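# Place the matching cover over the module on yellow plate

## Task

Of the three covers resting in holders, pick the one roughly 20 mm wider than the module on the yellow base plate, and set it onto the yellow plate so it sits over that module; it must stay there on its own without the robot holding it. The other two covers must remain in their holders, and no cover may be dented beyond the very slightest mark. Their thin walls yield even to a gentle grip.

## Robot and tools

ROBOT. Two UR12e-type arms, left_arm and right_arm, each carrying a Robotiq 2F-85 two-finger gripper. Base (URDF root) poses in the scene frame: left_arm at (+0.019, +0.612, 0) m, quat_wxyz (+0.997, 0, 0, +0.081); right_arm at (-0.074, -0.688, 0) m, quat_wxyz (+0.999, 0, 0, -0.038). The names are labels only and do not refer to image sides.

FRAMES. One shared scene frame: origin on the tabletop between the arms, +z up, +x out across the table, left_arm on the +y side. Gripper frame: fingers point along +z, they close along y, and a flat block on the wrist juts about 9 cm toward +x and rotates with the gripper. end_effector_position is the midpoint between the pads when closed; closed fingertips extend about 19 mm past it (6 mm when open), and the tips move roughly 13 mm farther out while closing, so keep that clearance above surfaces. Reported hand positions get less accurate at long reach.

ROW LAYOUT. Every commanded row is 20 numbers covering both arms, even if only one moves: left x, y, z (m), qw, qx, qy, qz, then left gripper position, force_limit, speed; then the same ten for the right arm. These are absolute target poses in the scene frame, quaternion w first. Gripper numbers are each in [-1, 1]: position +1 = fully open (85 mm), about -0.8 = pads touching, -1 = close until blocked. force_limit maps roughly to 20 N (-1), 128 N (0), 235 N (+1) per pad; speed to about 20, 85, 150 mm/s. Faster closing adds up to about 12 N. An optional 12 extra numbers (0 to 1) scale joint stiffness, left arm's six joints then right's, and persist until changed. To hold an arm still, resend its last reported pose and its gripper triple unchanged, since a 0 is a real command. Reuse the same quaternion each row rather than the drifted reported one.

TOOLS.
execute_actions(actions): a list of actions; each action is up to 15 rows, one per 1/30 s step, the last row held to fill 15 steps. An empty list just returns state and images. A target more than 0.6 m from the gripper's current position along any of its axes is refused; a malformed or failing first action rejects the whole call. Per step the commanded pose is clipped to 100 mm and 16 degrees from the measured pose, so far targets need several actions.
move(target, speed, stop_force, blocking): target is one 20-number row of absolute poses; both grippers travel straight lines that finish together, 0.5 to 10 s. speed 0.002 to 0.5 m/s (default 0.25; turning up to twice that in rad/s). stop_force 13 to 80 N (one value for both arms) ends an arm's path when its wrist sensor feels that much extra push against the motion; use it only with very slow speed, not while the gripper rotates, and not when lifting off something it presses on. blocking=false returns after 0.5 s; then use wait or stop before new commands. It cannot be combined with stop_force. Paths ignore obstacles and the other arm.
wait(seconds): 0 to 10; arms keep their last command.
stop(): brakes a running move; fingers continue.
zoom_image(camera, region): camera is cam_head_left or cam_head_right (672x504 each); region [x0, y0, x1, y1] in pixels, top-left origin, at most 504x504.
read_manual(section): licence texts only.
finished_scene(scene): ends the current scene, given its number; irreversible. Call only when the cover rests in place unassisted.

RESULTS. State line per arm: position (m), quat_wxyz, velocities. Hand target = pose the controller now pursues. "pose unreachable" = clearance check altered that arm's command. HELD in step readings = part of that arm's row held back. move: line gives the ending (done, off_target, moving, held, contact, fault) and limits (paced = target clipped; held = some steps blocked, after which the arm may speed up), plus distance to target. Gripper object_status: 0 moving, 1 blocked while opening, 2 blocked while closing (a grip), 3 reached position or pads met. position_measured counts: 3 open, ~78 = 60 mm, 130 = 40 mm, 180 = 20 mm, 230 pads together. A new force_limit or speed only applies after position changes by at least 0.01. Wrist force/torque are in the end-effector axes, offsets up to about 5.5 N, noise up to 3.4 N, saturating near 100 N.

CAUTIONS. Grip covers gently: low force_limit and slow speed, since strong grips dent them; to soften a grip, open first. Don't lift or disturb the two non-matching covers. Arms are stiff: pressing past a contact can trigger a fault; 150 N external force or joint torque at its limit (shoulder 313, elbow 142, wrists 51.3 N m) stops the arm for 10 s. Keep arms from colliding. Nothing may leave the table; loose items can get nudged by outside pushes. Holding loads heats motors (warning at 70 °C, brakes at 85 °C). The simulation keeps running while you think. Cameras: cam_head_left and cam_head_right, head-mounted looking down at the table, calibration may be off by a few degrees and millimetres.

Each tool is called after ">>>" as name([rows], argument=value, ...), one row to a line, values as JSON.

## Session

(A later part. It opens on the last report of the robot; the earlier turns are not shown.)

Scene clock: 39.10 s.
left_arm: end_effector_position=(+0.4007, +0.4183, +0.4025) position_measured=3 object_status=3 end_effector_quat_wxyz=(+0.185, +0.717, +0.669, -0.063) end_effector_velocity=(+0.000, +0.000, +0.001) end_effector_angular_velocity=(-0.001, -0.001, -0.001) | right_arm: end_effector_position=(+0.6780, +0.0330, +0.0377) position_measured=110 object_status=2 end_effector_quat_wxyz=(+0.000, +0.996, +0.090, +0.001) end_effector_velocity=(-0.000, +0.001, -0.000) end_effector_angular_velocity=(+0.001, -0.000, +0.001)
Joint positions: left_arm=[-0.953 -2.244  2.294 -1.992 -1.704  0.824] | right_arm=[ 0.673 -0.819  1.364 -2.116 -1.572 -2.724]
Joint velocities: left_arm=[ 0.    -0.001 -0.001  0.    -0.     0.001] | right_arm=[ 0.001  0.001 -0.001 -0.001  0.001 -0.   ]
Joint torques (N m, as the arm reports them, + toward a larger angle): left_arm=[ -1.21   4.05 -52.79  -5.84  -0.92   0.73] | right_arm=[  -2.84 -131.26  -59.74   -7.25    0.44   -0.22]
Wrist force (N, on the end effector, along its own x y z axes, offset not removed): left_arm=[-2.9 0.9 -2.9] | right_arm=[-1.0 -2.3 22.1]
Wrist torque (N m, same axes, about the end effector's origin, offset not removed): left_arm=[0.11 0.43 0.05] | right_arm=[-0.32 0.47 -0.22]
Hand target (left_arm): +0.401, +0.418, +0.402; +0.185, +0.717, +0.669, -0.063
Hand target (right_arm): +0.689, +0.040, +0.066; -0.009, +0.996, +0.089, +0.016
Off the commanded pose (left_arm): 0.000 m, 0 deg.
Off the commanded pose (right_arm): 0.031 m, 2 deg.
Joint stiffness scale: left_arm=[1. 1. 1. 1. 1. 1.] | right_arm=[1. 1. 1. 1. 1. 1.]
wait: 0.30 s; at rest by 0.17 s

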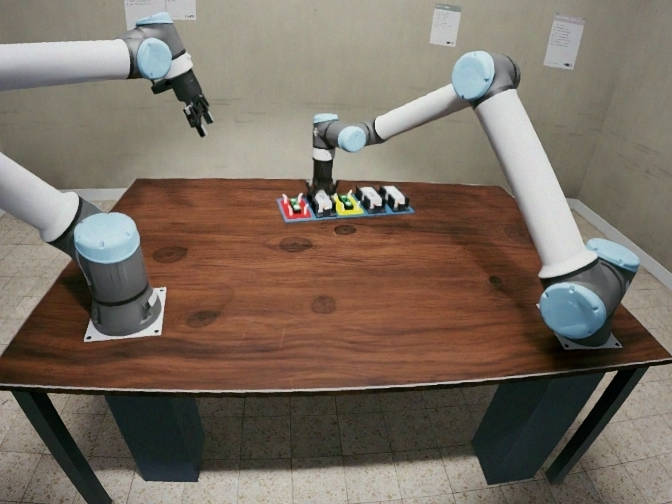

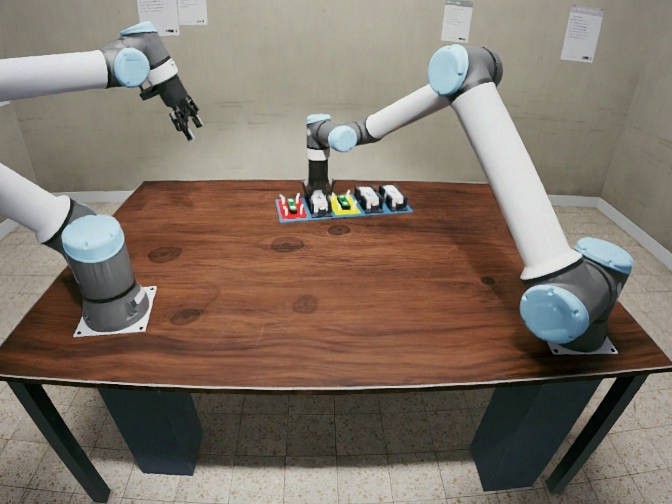

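>>> execute_actions([
  [[0.4007,0.4183,0.4025,0.185,0.717,0.669,-0.063,1,-1,0,0.6895,0.0402,0.0655,-0.0091,0.996,0.089,0.0162,-0.98,-0.58,-1],[0.4007,0.4183,0.4025,0.185,0.717,0.669,-0.063,1,-1,0,0.6895,0.0402,0.0655,-0.0091,0.996,0.089,0.0162,-0.98,-0.58,-1],[0.4007,0.4183,0.4025,0.185,0.717,0.669,-0.063,1,-1,0,0.6896,0.0403,0.0658,-0.0092,0.996,0.089,0.0164,-0.98,-0.58,-1],[0.4007,0.4183,0.4025,0.185,0.717,0.669,-0.063,1,-1,0,0.6897,0.0403,0.0660,-0.0093,0.996,0.089,0.0166,-0.98,-0.58,-1],[0.4007,0.4183,0.4025,0.185,0.717,0.669,-0.063,1,-1,0,0.6898,0.0404,0.0663,-0.0094,0.996,0.089,0.0167,-0.98,-0.58,-1],[0.4007,0.4183,0.4025,0.185,0.717,0.669,-0.063,1,-1,0,0.6899,0.0404,0.0665,-0.0095,0.996,0.089,0.0169,-0.98,-0.58,-1],[0.4007,0.4183,0.4025,0.185,0.717,0.669,-0.063,1,-1,0,0.6900,0.0405,0.0668,-0.0096,0.996,0.089,0.0171,-0.98,-0.58,-1],[0.4007,0.4183,0.4025,0.185,0.717,0.669,-0.063,1,-1,0,0.6901,0.0406,0.0670,-0.0097,0.996,0.089,0.0173,-0.98,-0.58,-1],[0.4007,0.4183,0.4025,0.185,0.717,0.669,-0.063,1,-1,0,0.6902,0.0406,0.0673,-0.0098,0.996,0.089,0.0174,-0.98,-0.58,-1],[0.4007,0.4183,0.4025,0.185,0.717,0.669,-0.063,1,-1,0,0.6903,0.0407,0.0676,-0.0099,0.996,0.089,0.0176,-0.98,-0.58,-1]],
])

>>> wait(seconds=0.3)

Scene clock: 40.77 s.
left_arm: end_effector_position=(+0.4007, +0.4183, +0.4025) position_measured=3 object_status=3 end_effector_quat_wxyz=(+0.185, +0.717, +0.669, -0.063) end_effector_velocity=(-0.001, +0.000, -0.001) end_effector_angular_velocity=(+0.001, +0.001, -0.001) | right_arm: end_effector_position=(+0.6780, +0.0330, +0.0379) position_measured=112 object_status=2 end_effector_quat_wxyz=(+0.000, +0.996, +0.090, +0.001) end_effector_velocity=(+0.000, -0.001, -0.000) end_effector_angular_velocity=(-0.001, -0.000, -0.000)
Joint positions: left_arm=[-0.953 -2.244  2.294 -1.992 -1.704  0.824] | right_arm=[ 0.673 -0.82   1.364 -2.116 -1.572 -2.724]
Joint velocities: left_arm=[ 0.    -0.     0.001  0.002 -0.     0.001] | right_arm=[-0.     0.     0.    -0.001 -0.001 -0.   ]
Joint torques (N m, as the arm reports them, + toward a larger angle): left_arm=[  1.47   6.97 -52.8   -5.93  -0.93   0.65] | right_arm=[  -6.24 -132.42  -60.38   -8.21    0.89   -0.22]
Wrist force (N, on the end effector, along its own x y z axes, offset not removed): left_arm=[-2.8 1.8 1.0] | right_arm=[-1.0 -1.0 22.3]
Wrist torque (N m, same axes, about the end effector's origin, offset not removed): left_arm=[0.35 0.46 0.09] | right_arm=[-0.06 0.35 -0.19]
Hand target (left_arm): +0.401, +0.418, +0.402; +0.185, +0.717, +0.669, -0.063
Hand target (right_arm): +0.690, +0.040, +0.068; -0.010, +0.996, +0.089, +0.018
Off the commanded pose (left_arm): 0.000 m, 0 deg.
Off the commanded pose (right_arm): 0.033 m, 2 deg.
Joint stiffness scale: left_arm=[1. 1. 1. 1. 1. 1.] | right_arm=[1. 1. 1. 1. 1. 1.]
Step readings (end_effector_position):
0: left_arm (+0.4007, +0.4183, +0.4025) | right_arm (+0.6780, +0.0330, +0.0377)
1: left_arm (+0.4007, +0.4183, +0.4025) | right_arm (+0.6780, +0.0330, +0.0377)
2: left_arm (+0.4007, +0.4183, +0.4025) | right_arm (+0.6780, +0.0330, +0.0378)
4: left_arm (+0.4007, +0.4183, +0.4025) | right_arm (+0.6780, +0.0330, +0.0379)
8: left_arm (+0.4007, +0.4183, +0.4025) | right_arm (+0.6780, +0.0330, +0.0379)
15: end_effector_position above

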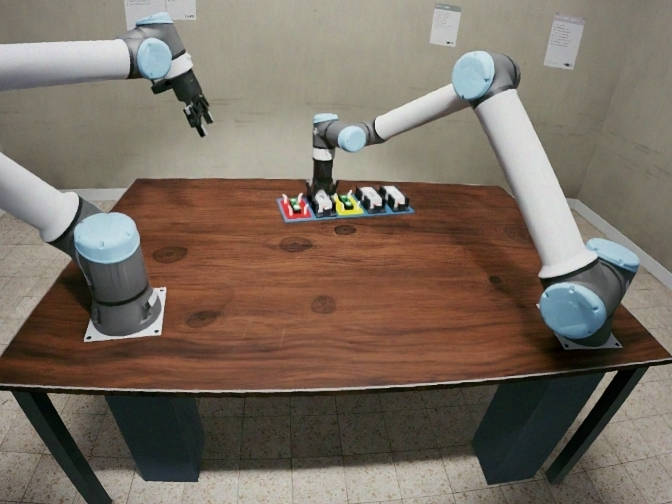

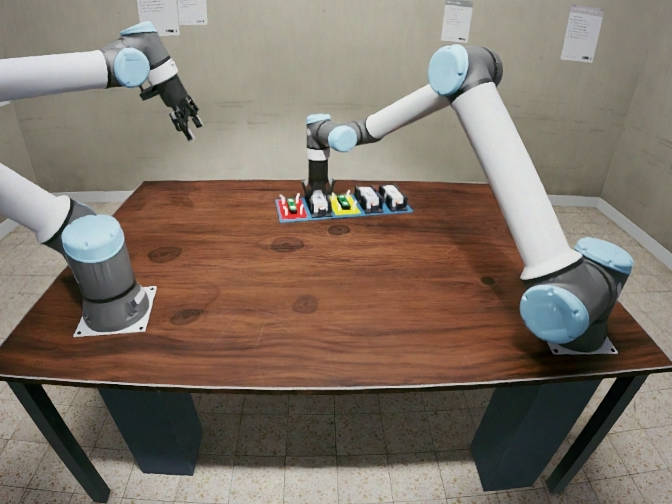

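Scene clock: 41.07 s.
left_arm: end_effector_position=(+0.4007, +0.4183, +0.4025) position_measured=3 object_status=3 end_effector_quat_wxyz=(+0.185, +0.717, +0.669, -0.063) end_effector_velocity=(-0.000, +0.000, -0.000) end_effector_angular_velocity=(-0.000, +0.001, -0.001) | right_arm: end_effector_position=(+0.6780, +0.0330, +0.0379) position_measured=112 object_status=2 end_effector_quat_wxyz=(+0.000, +0.996, +0.090, +0.001) end_effector_velocity=(+0.001, +0.000, +0.002) end_effector_angular_velocity=(+0.000, -0.003, +0.000)
Joint positions: left_arm=[-0.953 -2.244  2.294 -1.992 -1.704  0.824] | right_arm=[ 0.673 -0.82   1.364 -2.116 -1.572 -2.724]
Joint velocities: left_arm=[ 0.    -0.     0.001  0.    -0.001  0.001] | right_arm=[ 0.    -0.001 -0.001 -0.    -0.001 -0.   ]
Joint torques (N m, as the arm reports them, + toward a larger angle): left_arm=[  0.2    4.47 -52.79  -5.96  -1.11   0.91] | right_arm=[  -4.81 -135.32  -59.76   -8.12    0.77   -0.11]
Wrist force (N, on the end effector, along its own x y z axes, offset not removed): left_arm=[-2.0 0.4 -0.7] | right_arm=[-2.4 -3.4 24.6]
Wrist torque (N m, same axes, about the end effector's origin, offset not removed): left_arm=[-0.03 0.24 0.10] | right_arm=[-0.42 0.60 -0.16]
Hand target (left_arm): +0.401, +0.418, +0.402; +0.185, +0.717, +0.669, -0.063
Hand target (right_arm): +0.690, +0.040, +0.068; -0.010, +0.996, +0.089, +0.018
Off the commanded pose (left_arm): 0.000 m, 0 deg.
Off the commanded pose (right_arm): 0.033 m, 2 deg.
Joint stiffness scale: left_arm=[1. 1. 1. 1. 1. 1.] | right_arm=[1. 1. 1. 1. 1. 1.]
wait: 0.30 s; at rest by 0.17 s

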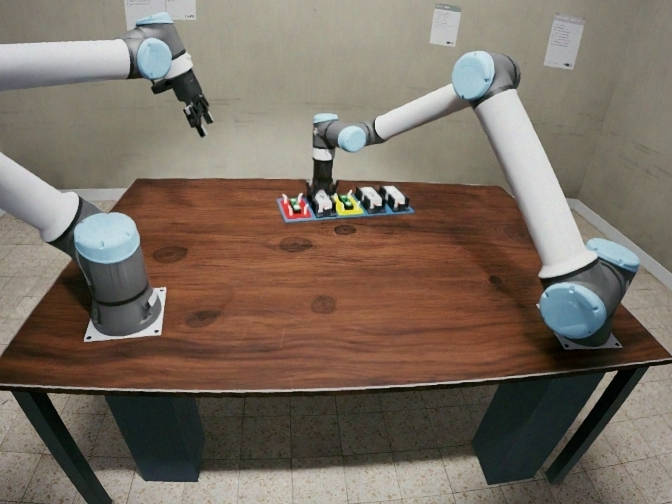

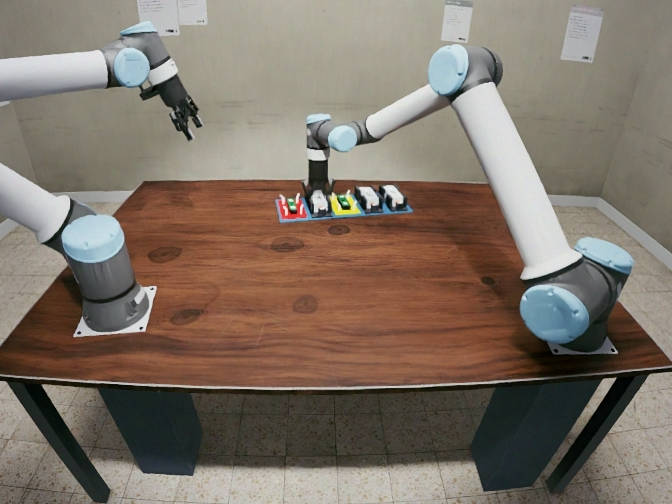

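>>> execute_actions([
  [[0.4007,0.4183,0.4025,0.185,0.717,0.669,-0.063,1,-1,0,0.6904,0.0408,0.0678,-0.0100,0.996,0.089,0.0178,-0.98,-0.58,-1],[0.4007,0.4183,0.4025,0.185,0.717,0.669,-0.063,1,-1,0,0.6905,0.0409,0.0681,-0.0101,0.996,0.089,0.0179,-0.98,-0.58,-1],[0.4007,0.4183,0.4025,0.185,0.717,0.669,-0.063,1,-1,0,0.6906,0.0409,0.0683,-0.0102,0.996,0.089,0.0181,-0.98,-0.58,-1],[0.4007,0.4183,0.4025,0.185,0.717,0.669,-0.063,1,-1,0,0.6907,0.0410,0.0686,-0.0103,0.996,0.089,0.0182,-0.98,-0.58,-1],[0.4007,0.4183,0.4025,0.185,0.717,0.669,-0.063,1,-1,0,0.6908,0.0411,0.0688,-0.0103,0.996,0.089,0.0184,-0.98,-0.58,-1],[0.4007,0.4183,0.4025,0.185,0.717,0.669,-0.063,1,-1,0,0.6909,0.0412,0.0691,-0.0104,0.996,0.089,0.0186,-0.98,-0.58,-1],[0.4007,0.4183,0.4025,0.185,0.717,0.669,-0.063,1,-1,0,0.6910,0.0413,0.0693,-0.0105,0.996,0.089,0.0187,-0.98,-0.58,-1],[0.4007,0.4183,0.4025,0.185,0.717,0.669,-0.063,1,-1,0,0.6911,0.0414,0.0696,-0.0106,0.996,0.089,0.0189,-0.98,-0.58,-1],[0.4007,0.4183,0.4025,0.185,0.717,0.669,-0.063,1,-1,0,0.6912,0.0415,0.0698,-0.0107,0.996,0.089,0.0190,-0.98,-0.58,-1],[0.4007,0.4183,0.4025,0.185,0.717,0.669,-0.063,1,-1,0,0.6913,0.0416,0.0701,-0.0108,0.996,0.089,0.0192,-0.98,-0.58,-1]],
])

>>> wait(seconds=0.3)

Scene clock: 42.67 s.
left_arm: end_effector_position=(+0.4007, +0.4183, +0.4025) position_measured=3 object_status=3 end_effector_quat_wxyz=(+0.185, +0.717, +0.669, -0.063) end_effector_velocity=(-0.000, +0.000, +0.000) end_effector_angular_velocity=(-0.000, +0.001, -0.000) | right_arm: end_effector_position=(+0.6781, +0.0331, +0.0396) position_measured=112 object_status=2 end_effector_quat_wxyz=(-0.000, +0.996, +0.090, +0.001) end_effector_velocity=(-0.000, +0.001, +0.003) end_effector_angular_velocity=(+0.001, -0.002, +0.001)
Joint positions: left_arm=[-0.953 -2.244  2.294 -1.992 -1.704  0.824] | right_arm=[ 0.673 -0.821  1.364 -2.116 -1.572 -2.724]
Joint velocities: left_arm=[-0.    -0.001 -0.     0.001 -0.001  0.   ] | right_arm=[ 0.001 -0.002 -0.     0.    -0.     0.   ]
Joint torques (N m, as the arm reports them, + toward a larger angle): left_arm=[ -1.34   6.42 -53.19  -5.9   -0.98   0.71] | right_arm=[  -6.48 -131.31  -61.48   -8.4     0.25    0.07]
Wrist force (N, on the end effector, along its own x y z axes, offset not removed): left_arm=[-3.9 -1.1 0.3] | right_arm=[-2.4 -2.2 24.3]
Wrist torque (N m, same axes, about the end effector's origin, offset not removed): left_arm=[-0.22 0.64 0.14] | right_arm=[-0.44 0.33 0.06]
Hand target (left_arm): +0.401, +0.418, +0.402; +0.185, +0.717, +0.669, -0.063
Hand target (right_arm): +0.691, +0.041, +0.070; -0.011, +0.996, +0.089, +0.019
Off the commanded pose (left_arm): 0.000 m, 0 deg.
Off the commanded pose (right_arm): 0.034 m, 2 deg.
Joint stiffness scale: left_arm=[1. 1. 1. 1. 1. 1.] | right_arm=[1. 1. 1. 1. 1. 1.]
Step readings (end_effector_position):
0: left_arm (+0.4007, +0.4183, +0.4025) | right_arm (+0.6780, +0.0330, +0.0379)
1: left_arm (+0.4007, +0.4183, +0.4025) | right_arm (+0.6780, +0.0330, +0.0379)
2: left_arm (+0.4007, +0.4183, +0.4025) | right_arm (+0.6780, +0.0330, +0.0379)
4: left_arm (+0.4007, +0.4183, +0.4025) | right_arm (+0.6780, +0.0330, +0.0379)
8: left_arm (+0.4007, +0.4183, +0.4025) | right_arm (+0.6780, +0.0330, +0.0384)
15: end_effector_position above

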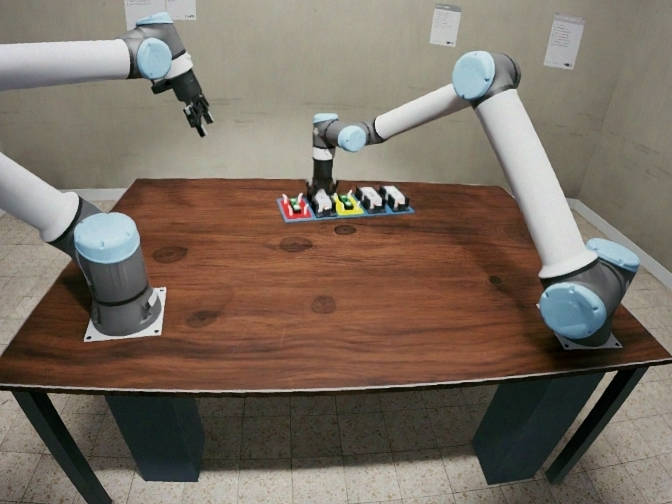

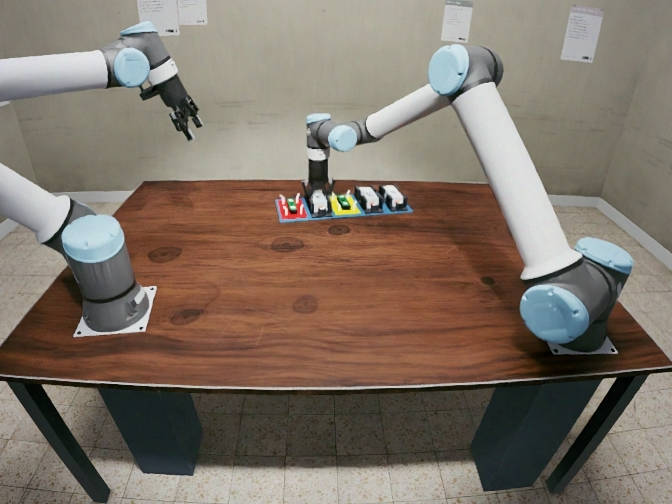

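Scene clock: 42.97 s.
left_arm: end_effector_position=(+0.4007, +0.4183, +0.4025) position_measured=3 object_status=3 end_effector_quat_wxyz=(+0.185, +0.717, +0.669, -0.063) end_effector_velocity=(+0.000, -0.001, +0.001) end_effector_angular_velocity=(-0.001, -0.001, -0.001) | right_arm: end_effector_position=(+0.6782, +0.0331, +0.0396) position_measured=112 object_status=2 end_effector_quat_wxyz=(-0.000, +0.996, +0.090, +0.001) end_effector_velocity=(+0.001, -0.000, +0.001) end_effector_angular_velocity=(+0.001, -0.001, -0.001)
Joint positions: left_arm=[-0.953 -2.244  2.294 -1.992 -1.704  0.824] | right_arm=[ 0.673 -0.821  1.364 -2.116 -1.572 -2.724]
Joint velocities: left_arm=[-0.001  0.001 -0.002 -0.    -0.     0.   ] | right_arm=[-0.001 -0.001 -0.    -0.     0.001 -0.   ]
Joint torques (N m, as the arm reports them, + toward a larger angle): left_arm=[ -0.78   4.76 -53.53  -5.95  -1.15   0.56] | right_arm=[  -2.15 -132.89  -61.41   -8.45    0.92   -0.36]
Wrist force (N, on the end effector, along its own x y z axes, offset not removed): left_arm=[-3.3 -0.9 -0.1] | right_arm=[-2.9 -0.9 22.9]
Wrist torque (N m, same axes, about the end effector's origin, offset not removed): left_arm=[-0.23 0.59 0.13] | right_arm=[-0.09 0.32 0.09]
Hand target (left_arm): +0.401, +0.418, +0.402; +0.185, +0.717, +0.669, -0.063
Hand target (right_arm): +0.691, +0.041, +0.070; -0.011, +0.996, +0.089, +0.019
Off the commanded pose (left_arm): 0.000 m, 0 deg.
Off the commanded pose (right_arm): 0.034 m, 2 deg.
Joint stiffness scale: left_arm=[1. 1. 1. 1. 1. 1.] | right_arm=[1. 1. 1. 1. 1. 1.]
wait: 0.30 s; at rest by 0.17 s

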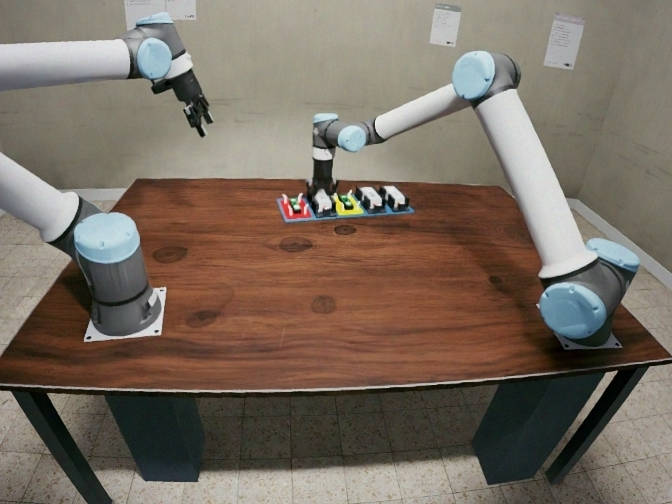

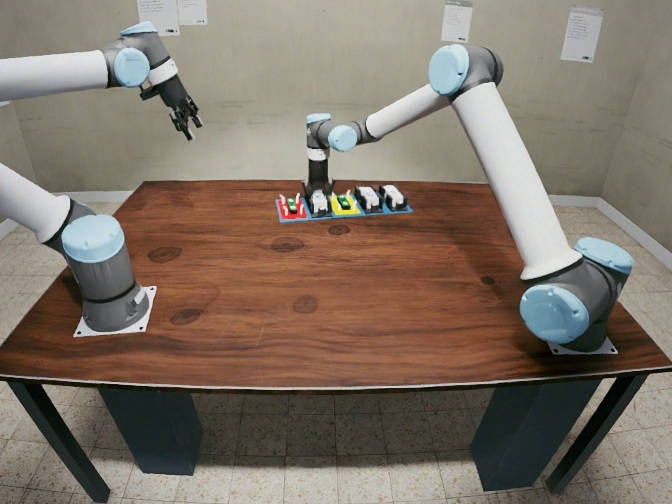

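The gripper rose 1.7 mm at about 22.5 N. A zoom will show whether the cover moved with it or the pads slipped.

>>> zoom_image(camera="cam_head_right", region=[298, 180, 338, 220])

>>> zoom_image(camera="cam_head_left", region=[302, 180, 342, 220])

Region (298, 180, 338, 220) of cam_head_right's 672x504 image, scaled by 12.600, with more detail than that image has.

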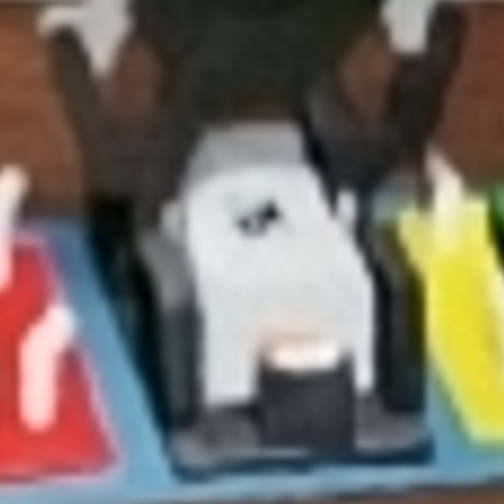

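Region (302, 180, 342, 220) of cam_head_left's 672x504 image, scaled by 12.600, with more detail than that image has.

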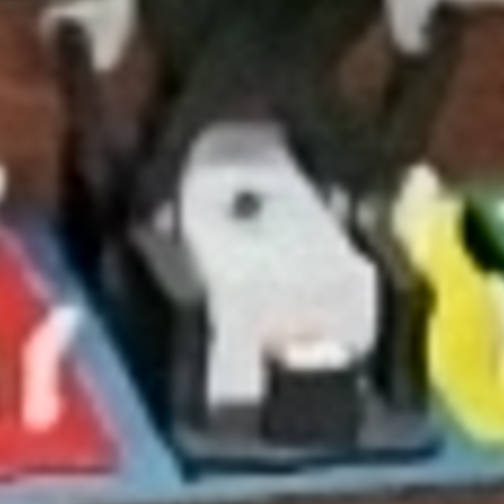

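>>> execute_actions([
  [[0.4007,0.4183,0.4025,0.185,0.717,0.669,-0.063,1,-1,0,0.6911,0.0415,0.0703,-0.0106,0.996,0.089,0.0189,-0.98,-0.58,-1],[0.4007,0.4183,0.4025,0.185,0.717,0.669,-0.063,1,-1,0,0.6910,0.0414,0.0706,-0.0105,0.996,0.089,0.0187,-0.98,-0.58,-1],[0.4007,0.4183,0.4025,0.185,0.717,0.669,-0.063,1,-1,0,0.6908,0.0413,0.0709,-0.0103,0.996,0.089,0.0184,-0.98,-0.58,-1],[0.4007,0.4183,0.4025,0.185,0.717,0.669,-0.063,1,-1,0,0.6907,0.0412,0.0712,-0.0102,0.996,0.089,0.0182,-0.98,-0.58,-1],[0.4007,0.4183,0.4025,0.185,0.717,0.669,-0.063,1,-1,0,0.6907,0.0412,0.0716,-0.0102,0.996,0.089,0.0182,-0.98,-0.58,-1],[0.4007,0.4183,0.4025,0.185,0.717,0.669,-0.063,1,-1,0,0.6907,0.0412,0.0719,-0.0102,0.996,0.089,0.0182,-0.98,-0.58,-1],[0.4007,0.4183,0.4025,0.185,0.717,0.669,-0.063,1,-1,0,0.6907,0.0412,0.0723,-0.0102,0.996,0.089,0.0182,-0.98,-0.58,-1],[0.4007,0.4183,0.4025,0.185,0.717,0.669,-0.063,1,-1,0,0.6907,0.0412,0.0726,-0.0102,0.996,0.089,0.0182,-0.98,-0.58,-1],[0.4007,0.4183,0.4025,0.185,0.717,0.669,-0.063,1,-1,0,0.6907,0.0412,0.0730,-0.0102,0.996,0.089,0.0182,-0.98,-0.58,-1],[0.4007,0.4183,0.4025,0.185,0.717,0.669,-0.063,1,-1,0,0.6907,0.0412,0.0733,-0.0102,0.996,0.089,0.0182,-0.98,-0.58,-1],[0.4007,0.4183,0.4025,0.185,0.717,0.669,-0.063,1,-1,0,0.6907,0.0412,0.0737,-0.0102,0.996,0.089,0.0182,-0.98,-0.58,-1],[0.4007,0.4183,0.4025,0.185,0.717,0.669,-0.063,1,-1,0,0.6907,0.0412,0.0740,-0.0102,0.996,0.089,0.0182,-0.98,-0.58,-1],[0.4007,0.4183,0.4025,0.185,0.717,0.669,-0.063,1,-1,0,0.6907,0.0412,0.0744,-0.0102,0.996,0.089,0.0182,-0.98,-0.58,-1],[0.4007,0.4183,0.4025,0.185,0.717,0.669,-0.063,1,-1,0,0.6907,0.0412,0.0747,-0.0102,0.996,0.089,0.0182,-0.98,-0.58,-1],[0.4007,0.4183,0.4025,0.185,0.717,0.669,-0.063,1,-1,0,0.6907,0.0412,0.0751,-0.0102,0.996,0.089,0.0182,-0.98,-0.58,-1]],
])

>>> wait(seconds=0.3)

>>> zoom_image(camera="cam_head_right", region=[298, 180, 338, 220])

Scene clock: 45.83 s.
left_arm: end_effector_position=(+0.4007, +0.4183, +0.4025) position_measured=3 object_status=3 end_effector_quat_wxyz=(+0.185, +0.717, +0.669, -0.063) end_effector_velocity=(-0.000, -0.000, -0.000) end_effector_angular_velocity=(+0.001, +0.000, -0.001) | right_arm: end_effector_position=(+0.6780, +0.0331, +0.0429) position_measured=112 object_status=2 end_effector_quat_wxyz=(-0.000, +0.996, +0.090, +0.001) end_effector_velocity=(+0.000, +0.001, +0.017) end_effector_angular_velocity=(+0.002, -0.004, +0.000)
Joint positions: left_arm=[-0.953 -2.244  2.294 -1.992 -1.704  0.824] | right_arm=[ 0.673 -0.824  1.362 -2.111 -1.572 -2.724]
Joint velocities: left_arm=[-0.001  0.    -0.     0.001  0.     0.   ] | right_arm=[ 0.    -0.015 -0.006  0.017 -0.001  0.   ]
Joint torques (N m, as the arm reports them, + toward a larger angle): left_arm=[  0.13   3.8  -52.57  -5.98  -0.94   0.55] | right_arm=[  -4.19 -128.42  -59.81   -7.51    0.55   -0.45]
Wrist force (N, on the end effector, along its own x y z axes, offset not removed): left_arm=[-1.7 -1.7 -0.9] | right_arm=[-2.9 -2.4 22.5]
Wrist torque (N m, same axes, about the end effector's origin, offset not removed): left_arm=[-0.36 0.21 0.10] | right_arm=[-0.31 0.59 0.19]
Hand target (left_arm): +0.401, +0.418, +0.402; +0.185, +0.717, +0.669, -0.063
Hand target (right_arm): +0.690, +0.041, +0.075; -0.010, +0.996, +0.089, +0.018
Off the commanded pose (left_arm): 0.000 m, 0 deg.
Off the commanded pose (right_arm): 0.036 m, 2 deg.
Joint stiffness scale: left_arm=[1. 1. 1. 1. 1. 1.] | right_arm=[1. 1. 1. 1. 1. 1.]
Step readings (end_effector_position):
0: left_arm (+0.4007, +0.4183, +0.4025) | right_arm (+0.6782, +0.0331, +0.0396)
1: left_arm (+0.4007, +0.4183, +0.4025) | right_arm (+0.6782, +0.0331, +0.0396)
2: left_arm (+0.4007, +0.4183, +0.4025) | right_arm (+0.6781, +0.0331, +0.0396)
4: left_arm (+0.4007, +0.4183, +0.4025) | right_arm (+0.6781, +0.0331, +0.0396)
8: left_arm (+0.4007, +0.4183, +0.4025) | right_arm (+0.6779, +0.0330, +0.0397)
15: end_effector_position above

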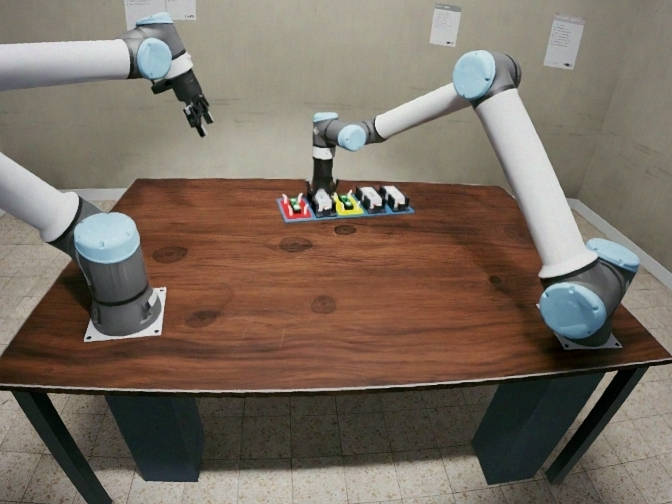

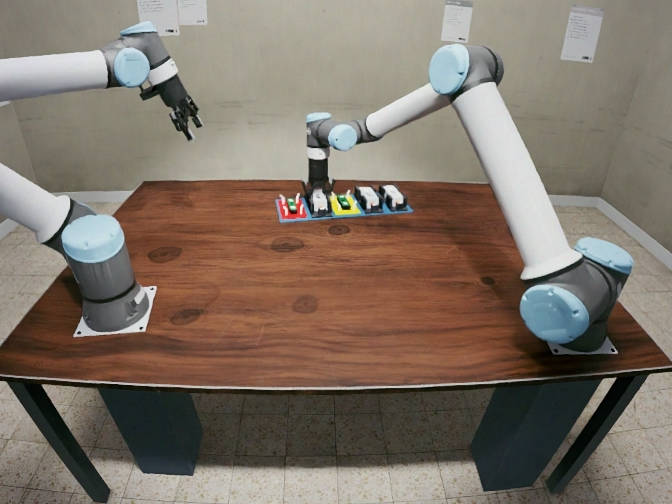

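Scene clock: 46.13 s.
left_arm: end_effector_position=(+0.4007, +0.4183, +0.4025) position_measured=3 object_status=3 end_effector_quat_wxyz=(+0.185, +0.717, +0.669, -0.063) end_effector_velocity=(-0.000, +0.000, +0.000) end_effector_angular_velocity=(-0.001, -0.002, -0.000) | right_arm: end_effector_position=(+0.6780, +0.0331, +0.0451) position_measured=112 object_status=2 end_effector_quat_wxyz=(-0.000, +0.996, +0.090, +0.001) end_effector_velocity=(-0.002, +0.001, -0.000) end_effector_angular_velocity=(-0.000, +0.001, +0.002)
Joint positions: left_arm=[-0.953 -2.244  2.294 -1.992 -1.704  0.824] | right_arm=[ 0.673 -0.826  1.362 -2.108 -1.572 -2.724]
Joint velocities: left_arm=[ 0.    -0.002  0.001 -0.001  0.001  0.001] | right_arm=[ 0.002 -0.     0.     0.001  0.    -0.   ]
Joint torques (N m, as the arm reports them, + toward a larger angle): left_arm=[ -1.35   3.38 -53.25  -5.94  -0.75   0.68] | right_arm=[  -1.93 -132.34  -62.15   -7.78    0.52    0.16]
Wrist force (N, on the end effector, along its own x y z axes, offset not removed): left_arm=[-4.5 1.1 -1.9] | right_arm=[-1.0 -2.7 24.9]
Wrist torque (N m, same axes, about the end effector's origin, offset not removed): left_arm=[0.18 0.81 0.12] | right_arm=[-0.32 0.39 0.08]
Hand target (left_arm): +0.401, +0.418, +0.402; +0.185, +0.717, +0.669, -0.063
Hand target (right_arm): +0.690, +0.041, +0.075; -0.010, +0.996, +0.089, +0.018
Off the commanded pose (left_arm): 0.000 m, 0 deg.
Off the commanded pose (right_arm): 0.034 m, 2 deg.
Joint stiffness scale: left_arm=[1. 1. 1. 1. 1. 1.] | right_arm=[1. 1. 1. 1. 1. 1.]
wait: 0.30 s; at rest by 0.23 s

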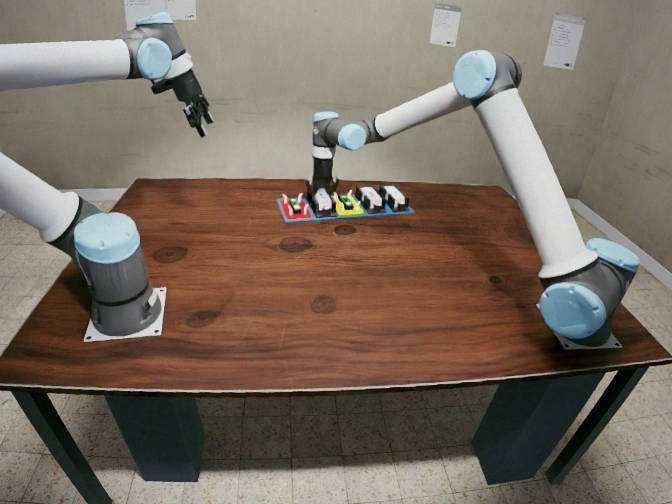

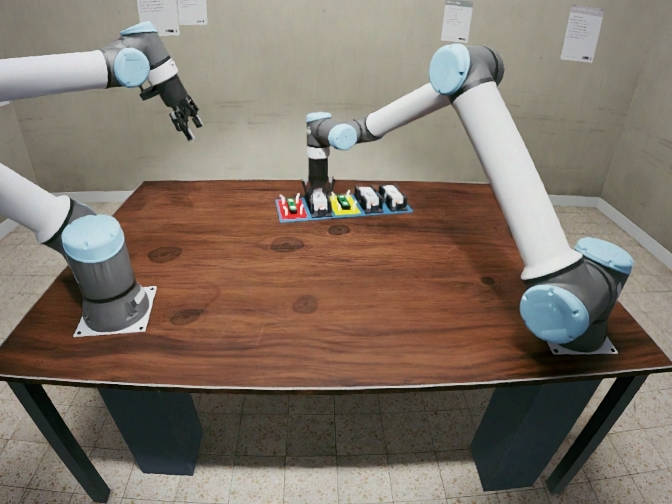

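Region (298, 180, 338, 220) of cam_head_right's 672x504 image, scaled by 12.600, with more detail than that image has.

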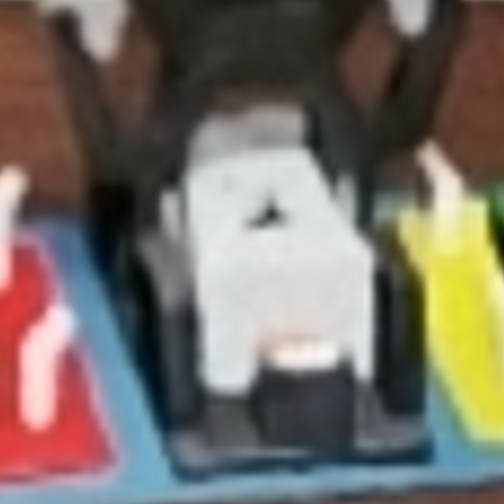

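>>> execute_actions([
  [[0.4007,0.4183,0.4025,0.185,0.717,0.669,-0.063,1,-1,0,0.6907,0.0412,0.0755,-0.0102,0.996,0.089,0.0182,-0.98,-0.58,-1],[0.4007,0.4183,0.4025,0.185,0.717,0.669,-0.063,1,-1,0,0.6907,0.0412,0.0759,-0.0102,0.996,0.089,0.0182,-0.98,-0.58,-1],[0.4007,0.4183,0.4025,0.185,0.717,0.669,-0.063,1,-1,0,0.6907,0.0412,0.0763,-0.0102,0.996,0.089,0.0182,-0.98,-0.58,-1],[0.4007,0.4183,0.4025,0.185,0.717,0.669,-0.063,1,-1,0,0.6907,0.0412,0.0767,-0.0102,0.996,0.089,0.0182,-0.98,-0.58,-1],[0.4007,0.4183,0.4025,0.185,0.717,0.669,-0.063,1,-1,0,0.6907,0.0412,0.0771,-0.0102,0.996,0.089,0.0182,-0.98,-0.58,-1],[0.4007,0.4183,0.4025,0.185,0.717,0.669,-0.063,1,-1,0,0.6907,0.0412,0.0775,-0.0102,0.996,0.089,0.0182,-0.98,-0.58,-1],[0.4007,0.4183,0.4025,0.185,0.717,0.669,-0.063,1,-1,0,0.6907,0.0412,0.0779,-0.0102,0.996,0.089,0.0182,-0.98,-0.58,-1],[0.4007,0.4183,0.4025,0.185,0.717,0.669,-0.063,1,-1,0,0.6907,0.0412,0.0783,-0.0102,0.996,0.089,0.0182,-0.98,-0.58,-1],[0.4007,0.4183,0.4025,0.185,0.717,0.669,-0.063,1,-1,0,0.6907,0.0412,0.0787,-0.0102,0.996,0.089,0.0182,-0.98,-0.58,-1],[0.4007,0.4183,0.4025,0.185,0.717,0.669,-0.063,1,-1,0,0.6907,0.0412,0.0791,-0.0102,0.996,0.089,0.0182,-0.98,-0.58,-1],[0.4007,0.4183,0.4025,0.185,0.717,0.669,-0.063,1,-1,0,0.6907,0.0412,0.0795,-0.0102,0.996,0.089,0.0182,-0.98,-0.58,-1],[0.4007,0.4183,0.4025,0.185,0.717,0.669,-0.063,1,-1,0,0.6907,0.0412,0.0799,-0.0102,0.996,0.089,0.0182,-0.98,-0.58,-1],[0.4007,0.4183,0.4025,0.185,0.717,0.669,-0.063,1,-1,0,0.6907,0.0412,0.0803,-0.0102,0.996,0.089,0.0182,-0.98,-0.58,-1],[0.4007,0.4183,0.4025,0.185,0.717,0.669,-0.063,1,-1,0,0.6907,0.0412,0.0807,-0.0102,0.996,0.089,0.0182,-0.98,-0.58,-1],[0.4007,0.4183,0.4025,0.185,0.717,0.669,-0.063,1,-1,0,0.6907,0.0412,0.0811,-0.0102,0.996,0.089,0.0182,-0.98,-0.58,-1]],
  [[0.4007,0.4183,0.4025,0.185,0.717,0.669,-0.063,1,-1,0,0.6907,0.0412,0.0815,-0.0102,0.996,0.089,0.0182,-0.98,-0.58,-1],[0.4007,0.4183,0.4025,0.185,0.717,0.669,-0.063,1,-1,0,0.6907,0.0412,0.0819,-0.0102,0.996,0.089,0.0182,-0.98,-0.58,-1],[0.4007,0.4183,0.4025,0.185,0.717,0.669,-0.063,1,-1,0,0.6906,0.0412,0.0823,-0.0102,0.996,0.089,0.0182,-0.98,-0.58,-1],[0.4007,0.4183,0.4025,0.185,0.717,0.669,-0.063,1,-1,0,0.6906,0.0411,0.0827,-0.0102,0.996,0.089,0.0182,-0.98,-0.58,-1],[0.4007,0.4183,0.4025,0.185,0.717,0.669,-0.063,1,-1,0,0.6906,0.0411,0.0831,-0.0102,0.996,0.089,0.0182,-0.98,-0.58,-1],[0.4007,0.4183,0.4025,0.185,0.717,0.669,-0.063,1,-1,0,0.6905,0.0411,0.0835,-0.0102,0.996,0.089,0.0182,-0.98,-0.58,-1],[0.4007,0.4183,0.4025,0.185,0.717,0.669,-0.063,1,-1,0,0.6905,0.0411,0.0839,-0.0102,0.996,0.089,0.0182,-0.98,-0.58,-1],[0.4007,0.4183,0.4025,0.185,0.717,0.669,-0.063,1,-1,0,0.6905,0.0410,0.0843,-0.0102,0.996,0.089,0.0182,-0.98,-0.58,-1],[0.4007,0.4183,0.4025,0.185,0.717,0.669,-0.063,1,-1,0,0.6904,0.0410,0.0847,-0.0102,0.996,0.089,0.0182,-0.98,-0.58,-1],[0.4007,0.4183,0.4025,0.185,0.717,0.669,-0.063,1,-1,0,0.6904,0.0410,0.0851,-0.0102,0.996,0.089,0.0182,-0.98,-0.58,-1]],
])

>>> zoom_image(camera="cam_head_right", region=[298, 180, 338, 220])

Scene clock: 48.93 s.
left_arm: end_effector_position=(+0.4007, +0.4183, +0.4025) position_measured=3 object_status=3 end_effector_quat_wxyz=(+0.185, +0.717, +0.669, -0.063) end_effector_velocity=(-0.000, -0.000, +0.001) end_effector_angular_velocity=(-0.002, -0.001, -0.000) | right_arm: end_effector_position=(+0.6780, +0.0332, +0.0547) position_measured=112 object_status=2 end_effector_quat_wxyz=(-0.000, +0.996, +0.090, +0.001) end_effector_velocity=(-0.000, +0.001, +0.010) end_effector_angular_velocity=(+0.003, -0.001, +0.001)
Joint positions: left_arm=[-0.953 -2.244  2.294 -1.992 -1.704  0.824] | right_arm=[ 0.673 -0.834  1.357 -2.096 -1.572 -2.724]
Joint velocities: left_arm=[-0.    -0.001 -0.001  0.    -0.001  0.   ] | right_arm=[ 0.001 -0.008 -0.004  0.009  0.002 -0.   ]
Joint torques (N m, as the arm reports them, + toward a larger angle): left_arm=[  0.15   5.01 -53.11  -5.74  -1.03   0.78] | right_arm=[  -3.76 -129.5   -62.33   -7.58    0.51    0.35]
Wrist force (N, on the end effector, along its own x y z axes, offset not removed): left_arm=[-2.6 -1.9 -1.1] | right_arm=[-2.1 -1.1 23.5]
Wrist torque (N m, same axes, about the end effector's origin, offset not removed): left_arm=[-0.37 0.38 0.12] | right_arm=[-0.11 0.35 0.08]
Hand target (left_arm): +0.401, +0.418, +0.402; +0.185, +0.717, +0.669, -0.063
Hand target (right_arm): +0.690, +0.041, +0.085; -0.010, +0.996, +0.089, +0.018
Off the commanded pose (left_arm): 0.000 m, 0 deg.
Off the commanded pose (right_arm): 0.034 m, 2 deg.
Joint stiffness scale: left_arm=[1. 1. 1. 1. 1. 1.] | right_arm=[1. 1. 1. 1. 1. 1.]
Step readings (end_effector_position; steps 1 to 15: 1st action; 16 to 30: 2nd action):
0: left_arm (+0.4007, +0.4183, +0.4025) | right_arm (+0.6780, +0.0331, +0.0451)
1: left_arm (+0.4007, +0.4183, +0.4025) | right_arm (+0.6780, +0.0331, +0.0451)
2: left_arm (+0.4007, +0.4183, +0.4025) | right_arm (+0.6780, +0.0331, +0.0451)
4: left_arm (+0.4007, +0.4183, +0.4025) | right_arm (+0.6780, +0.0331, +0.0451)
8: left_arm (+0.4007, +0.4183, +0.4025) | right_arm (+0.6780, +0.0331, +0.0455)
15: left_arm (+0.4007, +0.4183, +0.4025) | right_arm (+0.6780, +0.0331, +0.0484)
16: left_arm (+0.4007, +0.4183, +0.4025) | right_arm (+0.6780, +0.0331, +0.0489)
17: left_arm (+0.4007, +0.4183, +0.4025) | right_arm (+0.6780, +0.0331, +0.0493)
19: left_arm (+0.4007, +0.4183, +0.4025) | right_arm (+0.6780, +0.0331, +0.0503)
23: left_arm (+0.4007, +0.4183, +0.4025) | right_arm (+0.6780, +0.0331, +0.0519)
30: end_effector_position above

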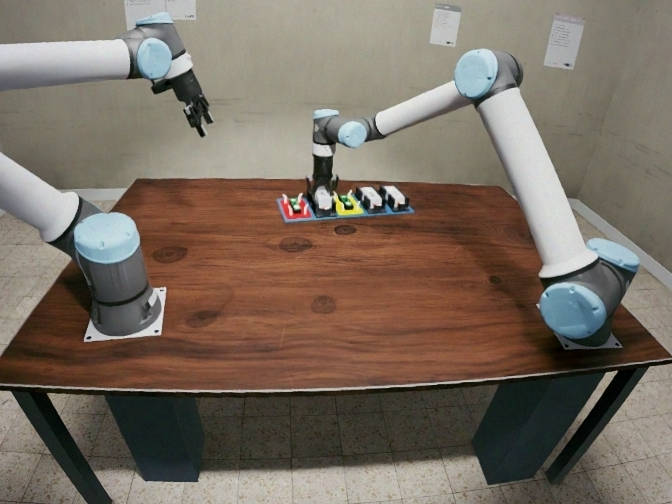

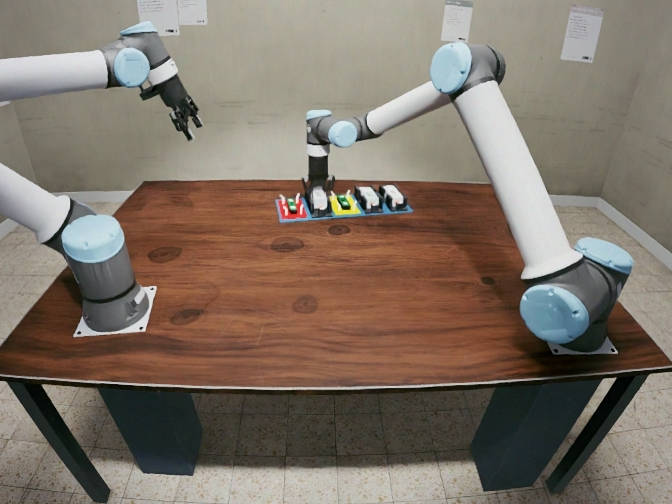

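Region (298, 180, 338, 220) of cam_head_right's 672x504 image, scaled by 12.600, with more detail than that image has.

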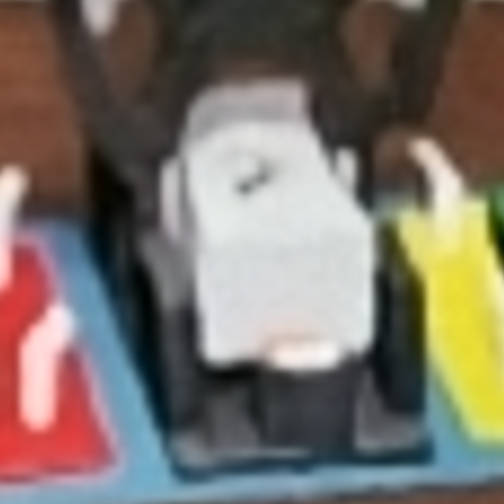

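>>> zoom_image(camera="cam_head_right", region=[306, 194, 334, 218])

>>> zoom_image(camera="cam_head_left", region=[310, 194, 338, 218])

Region (306, 194, 334, 218) of cam_head_right's 672x504 image, scaled by 18.000, with more detail than that image has; it fills the top 432 rows of this view, and the rest is white.

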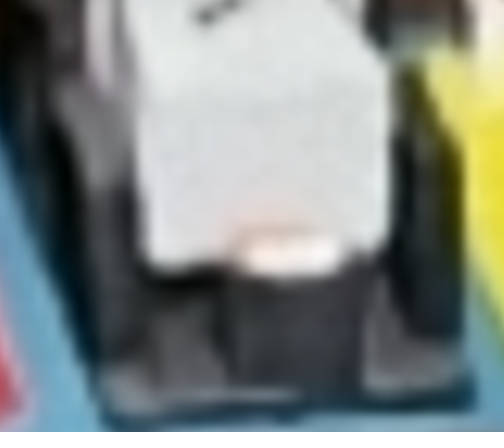

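Region (310, 194, 338, 218) of cam_head_left's 672x504 image, scaled by 18.000, with more detail than that image has; it fills the top 432 rows of this view, and the rest is white.

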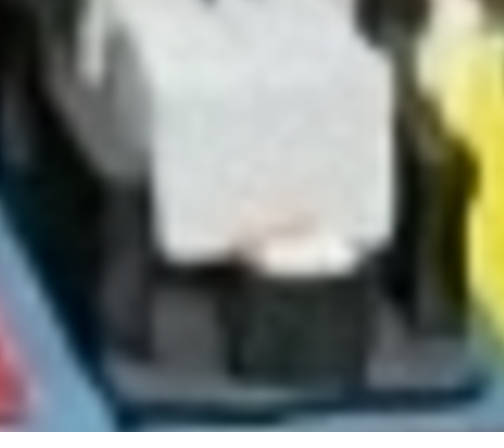

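>>> execute_actions([
  [[0.4007,0.4183,0.4025,0.185,0.717,0.669,-0.063,1,-1,0,0.6904,0.0410,0.0855,-0.0102,0.996,0.089,0.0182,-0.98,-0.58,-1],[0.4007,0.4183,0.4025,0.185,0.717,0.669,-0.063,1,-1,0,0.6904,0.0410,0.0859,-0.0102,0.996,0.089,0.0182,-0.98,-0.58,-1],[0.4007,0.4183,0.4025,0.185,0.717,0.669,-0.063,1,-1,0,0.6904,0.0410,0.0863,-0.0102,0.996,0.089,0.0182,-0.98,-0.58,-1],[0.4007,0.4183,0.4025,0.185,0.717,0.669,-0.063,1,-1,0,0.6904,0.0410,0.0867,-0.0102,0.996,0.089,0.0182,-0.98,-0.58,-1],[0.4007,0.4183,0.4025,0.185,0.717,0.669,-0.063,1,-1,0,0.6904,0.0410,0.0871,-0.0102,0.996,0.089,0.0182,-0.98,-0.58,-1],[0.4007,0.4183,0.4025,0.185,0.717,0.669,-0.063,1,-1,0,0.6904,0.0410,0.0875,-0.0102,0.996,0.089,0.0182,-0.98,-0.58,-1],[0.4007,0.4183,0.4025,0.185,0.717,0.669,-0.063,1,-1,0,0.6904,0.0410,0.0879,-0.0102,0.996,0.089,0.0182,-0.98,-0.58,-1],[0.4007,0.4183,0.4025,0.185,0.717,0.669,-0.063,1,-1,0,0.6904,0.0410,0.0883,-0.0102,0.996,0.089,0.0182,-0.98,-0.58,-1],[0.4007,0.4183,0.4025,0.185,0.717,0.669,-0.063,1,-1,0,0.6905,0.0407,0.0887,-0.0102,0.996,0.089,0.0181,-0.98,-0.58,-1],[0.4007,0.4183,0.4025,0.185,0.717,0.669,-0.063,1,-1,0,0.6907,0.0404,0.0891,-0.0101,0.996,0.089,0.0181,-0.98,-0.58,-1],[0.4007,0.4183,0.4025,0.185,0.717,0.669,-0.063,1,-1,0,0.6908,0.0401,0.0895,-0.0101,0.996,0.089,0.0180,-0.98,-0.58,-1],[0.4007,0.4183,0.4025,0.185,0.717,0.669,-0.063,1,-1,0,0.6909,0.0398,0.0899,-0.0101,0.996,0.089,0.0180,-0.98,-0.58,-1],[0.4007,0.4183,0.4025,0.185,0.717,0.669,-0.063,1,-1,0,0.6911,0.0396,0.0903,-0.0101,0.996,0.089,0.0179,-0.98,-0.58,-1],[0.4007,0.4183,0.4025,0.185,0.717,0.669,-0.063,1,-1,0,0.6912,0.0393,0.0907,-0.0100,0.996,0.089,0.0179,-0.98,-0.58,-1],[0.4007,0.4183,0.4025,0.185,0.717,0.669,-0.063,1,-1,0,0.6913,0.0390,0.0911,-0.0100,0.996,0.089,0.0178,-0.98,-0.58,-1]],
  [[0.4007,0.4183,0.4025,0.185,0.717,0.669,-0.063,1,-1,0,0.6914,0.0387,0.0915,-0.0100,0.996,0.089,0.0178,-0.98,-0.58,-1],[0.4007,0.4183,0.4025,0.185,0.717,0.669,-0.063,1,-1,0,0.6916,0.0384,0.0919,-0.0100,0.996,0.089,0.0177,-0.98,-0.58,-1],[0.4007,0.4183,0.4025,0.185,0.717,0.669,-0.063,1,-1,0,0.6917,0.0381,0.0923,-0.0099,0.996,0.089,0.0177,-0.98,-0.58,-1],[0.4007,0.4183,0.4025,0.185,0.717,0.669,-0.063,1,-1,0,0.6918,0.0378,0.0927,-0.0099,0.996,0.089,0.0176,-0.98,-0.58,-1],[0.4007,0.4183,0.4025,0.185,0.717,0.669,-0.063,1,-1,0,0.6920,0.0376,0.0931,-0.0099,0.996,0.089,0.0176,-0.98,-0.58,-1],[0.4007,0.4183,0.4025,0.185,0.717,0.669,-0.063,1,-1,0,0.6922,0.0373,0.0937,-0.0099,0.996,0.089,0.0176,-0.98,-0.58,-1],[0.4007,0.4183,0.4025,0.185,0.717,0.669,-0.063,1,-1,0,0.6924,0.0371,0.0945,-0.0099,0.996,0.089,0.0176,-0.98,-0.58,-1],[0.4007,0.4183,0.4025,0.185,0.717,0.669,-0.063,1,-1,0,0.6924,0.0371,0.0955,-0.0099,0.996,0.089,0.0176,-0.98,-0.58,-1],[0.4007,0.4183,0.4025,0.185,0.717,0.669,-0.063,1,-1,0,0.6924,0.0371,0.0967,-0.0099,0.996,0.089,0.0176,-0.98,-0.58,-1],[0.4007,0.4183,0.4025,0.185,0.717,0.669,-0.063,1,-1,0,0.6924,0.0371,0.0980,-0.0099,0.996,0.089,0.0176,-0.98,-0.58,-1],[0.4007,0.4183,0.4025,0.185,0.717,0.669,-0.063,1,-1,0,0.6924,0.0371,0.0993,-0.0099,0.996,0.089,0.0176,-0.98,-0.58,-1],[0.4007,0.4183,0.4025,0.185,0.717,0.669,-0.063,1,-1,0,0.6924,0.0371,0.1006,-0.0099,0.996,0.089,0.0176,-0.98,-0.58,-1],[0.4007,0.4183,0.4025,0.185,0.717,0.669,-0.063,1,-1,0,0.6924,0.0371,0.1018,-0.0099,0.996,0.089,0.0176,-0.98,-0.58,-1],[0.4007,0.4183,0.4025,0.185,0.717,0.669,-0.063,1,-1,0,0.6924,0.0371,0.1028,-0.0099,0.996,0.089,0.0176,-0.98,-0.58,-1],[0.4007,0.4183,0.4025,0.185,0.717,0.669,-0.063,1,-1,0,0.6924,0.0371,0.1035,-0.0099,0.996,0.089,0.0176,-0.98,-0.58,-1]],
])

Scene clock: 59.70 s.
left_arm: end_effector_position=(+0.4007, +0.4183, +0.4025) position_measured=3 object_status=3 end_effector_quat_wxyz=(+0.185, +0.717, +0.669, -0.063) end_effector_velocity=(+0.000, -0.000, -0.001) end_effector_angular_velocity=(+0.001, +0.000, -0.001) | right_arm: end_effector_position=(+0.6904, +0.0374, +0.0961) position_measured=112 object_status=2 end_effector_quat_wxyz=(-0.009, +0.996, +0.089, +0.017) end_effector_velocity=(-0.011, -0.008, -0.007) end_effector_angular_velocity=(-0.026, +0.038, +0.002)
Joint positions: left_arm=[-0.953 -2.244  2.294 -1.992 -1.704  0.824] | right_arm=[ 0.669 -0.862  1.334 -2.082 -1.572 -2.726]
Joint velocities: left_arm=[-0.     0.001  0.    -0.001  0.     0.001] | right_arm=[-0.     0.001  0.     0.045 -0.    -0.002]
Joint torques (N m, as the arm reports them, + toward a larger angle): left_arm=[ -1.07   6.24 -53.15  -6.12  -0.8    0.7 ] | right_arm=[  -3.27 -106.9   -49.99   -4.09    0.95    0.02]
Wrist force (N, on the end effector, along its own x y z axes, offset not removed): left_arm=[-3.9 1.1 -2.8] | right_arm=[0.2 -2.2 1.4]
Wrist torque (N m, same axes, about the end effector's origin, offset not removed): left_arm=[0.22 0.62 0.12] | right_arm=[-0.27 0.03 0.13]
Hand target (left_arm): +0.401, +0.418, +0.402; +0.185, +0.717, +0.669, -0.063
Hand target (right_arm): +0.692, +0.037, +0.103; -0.010, +0.996, +0.089, +0.018
Off the commanded pose (left_arm): 0.000 m, 0 deg.
Off the commanded pose (right_arm): 0.008 m, 0 deg.
Joint stiffness scale: left_arm=[1. 1. 1. 1. 1. 1.] | right_arm=[1. 1. 1. 1. 1. 1.]
Step readings (end_effector_position; steps 1 to 15: 1st action; 16 to 30: 2nd action):
0: left_arm (+0.4007, +0.4183, +0.4025) | right_arm (+0.6780, +0.0332, +0.0559)
1: left_arm (+0.4007, +0.4183, +0.4025) | right_arm (+0.6780, +0.0332, +0.0559)
2: left_arm (+0.4007, +0.4183, +0.4025) | right_arm (+0.6780, +0.0332, +0.0559)
4: left_arm (+0.4007, +0.4183, +0.4025) | right_arm (+0.6780, +0.0332, +0.0560)
8: left_arm (+0.4007, +0.4183, +0.4025) | right_arm (+0.6780, +0.0332, +0.0562)
15: left_arm (+0.4007, +0.4183, +0.4025) | right_arm (+0.6786, +0.0336, +0.0613)
16: left_arm (+0.4007, +0.4183, +0.4025) | right_arm (+0.6798, +0.0344, +0.0648)
17: left_arm (+0.4007, +0.4183, +0.4025) | right_arm (+0.6811, +0.0353, +0.0692)
19: left_arm (+0.4007, +0.4183, +0.4025) | right_arm (+0.6843, +0.0372, +0.0790)
23: left_arm (+0.4007, +0.4183, +0.4025) | right_arm (+0.6902, +0.0382, +0.0938)
30: end_effector_position above

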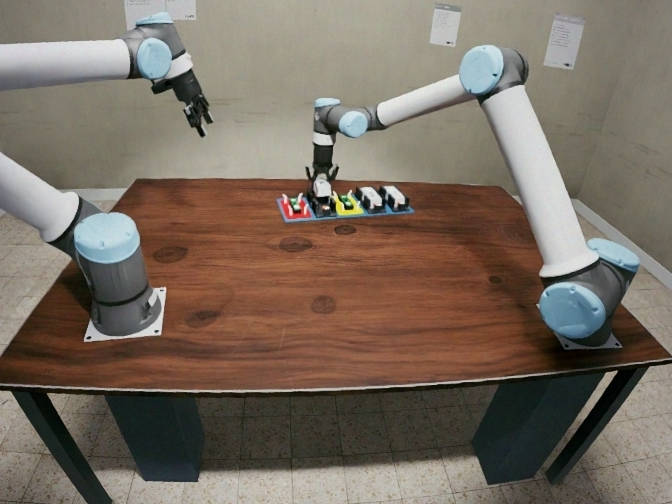

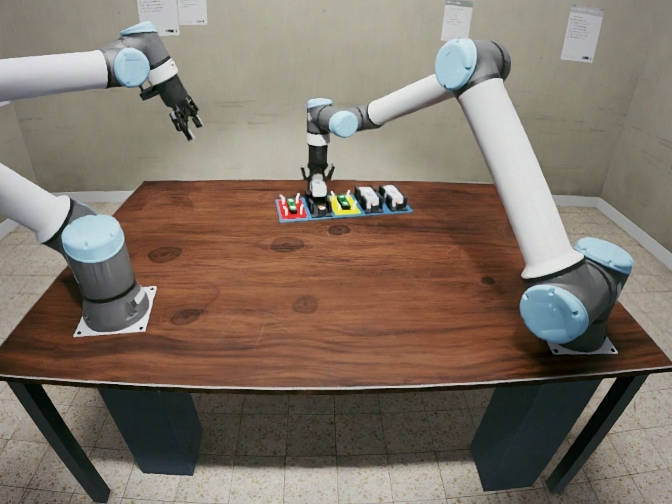

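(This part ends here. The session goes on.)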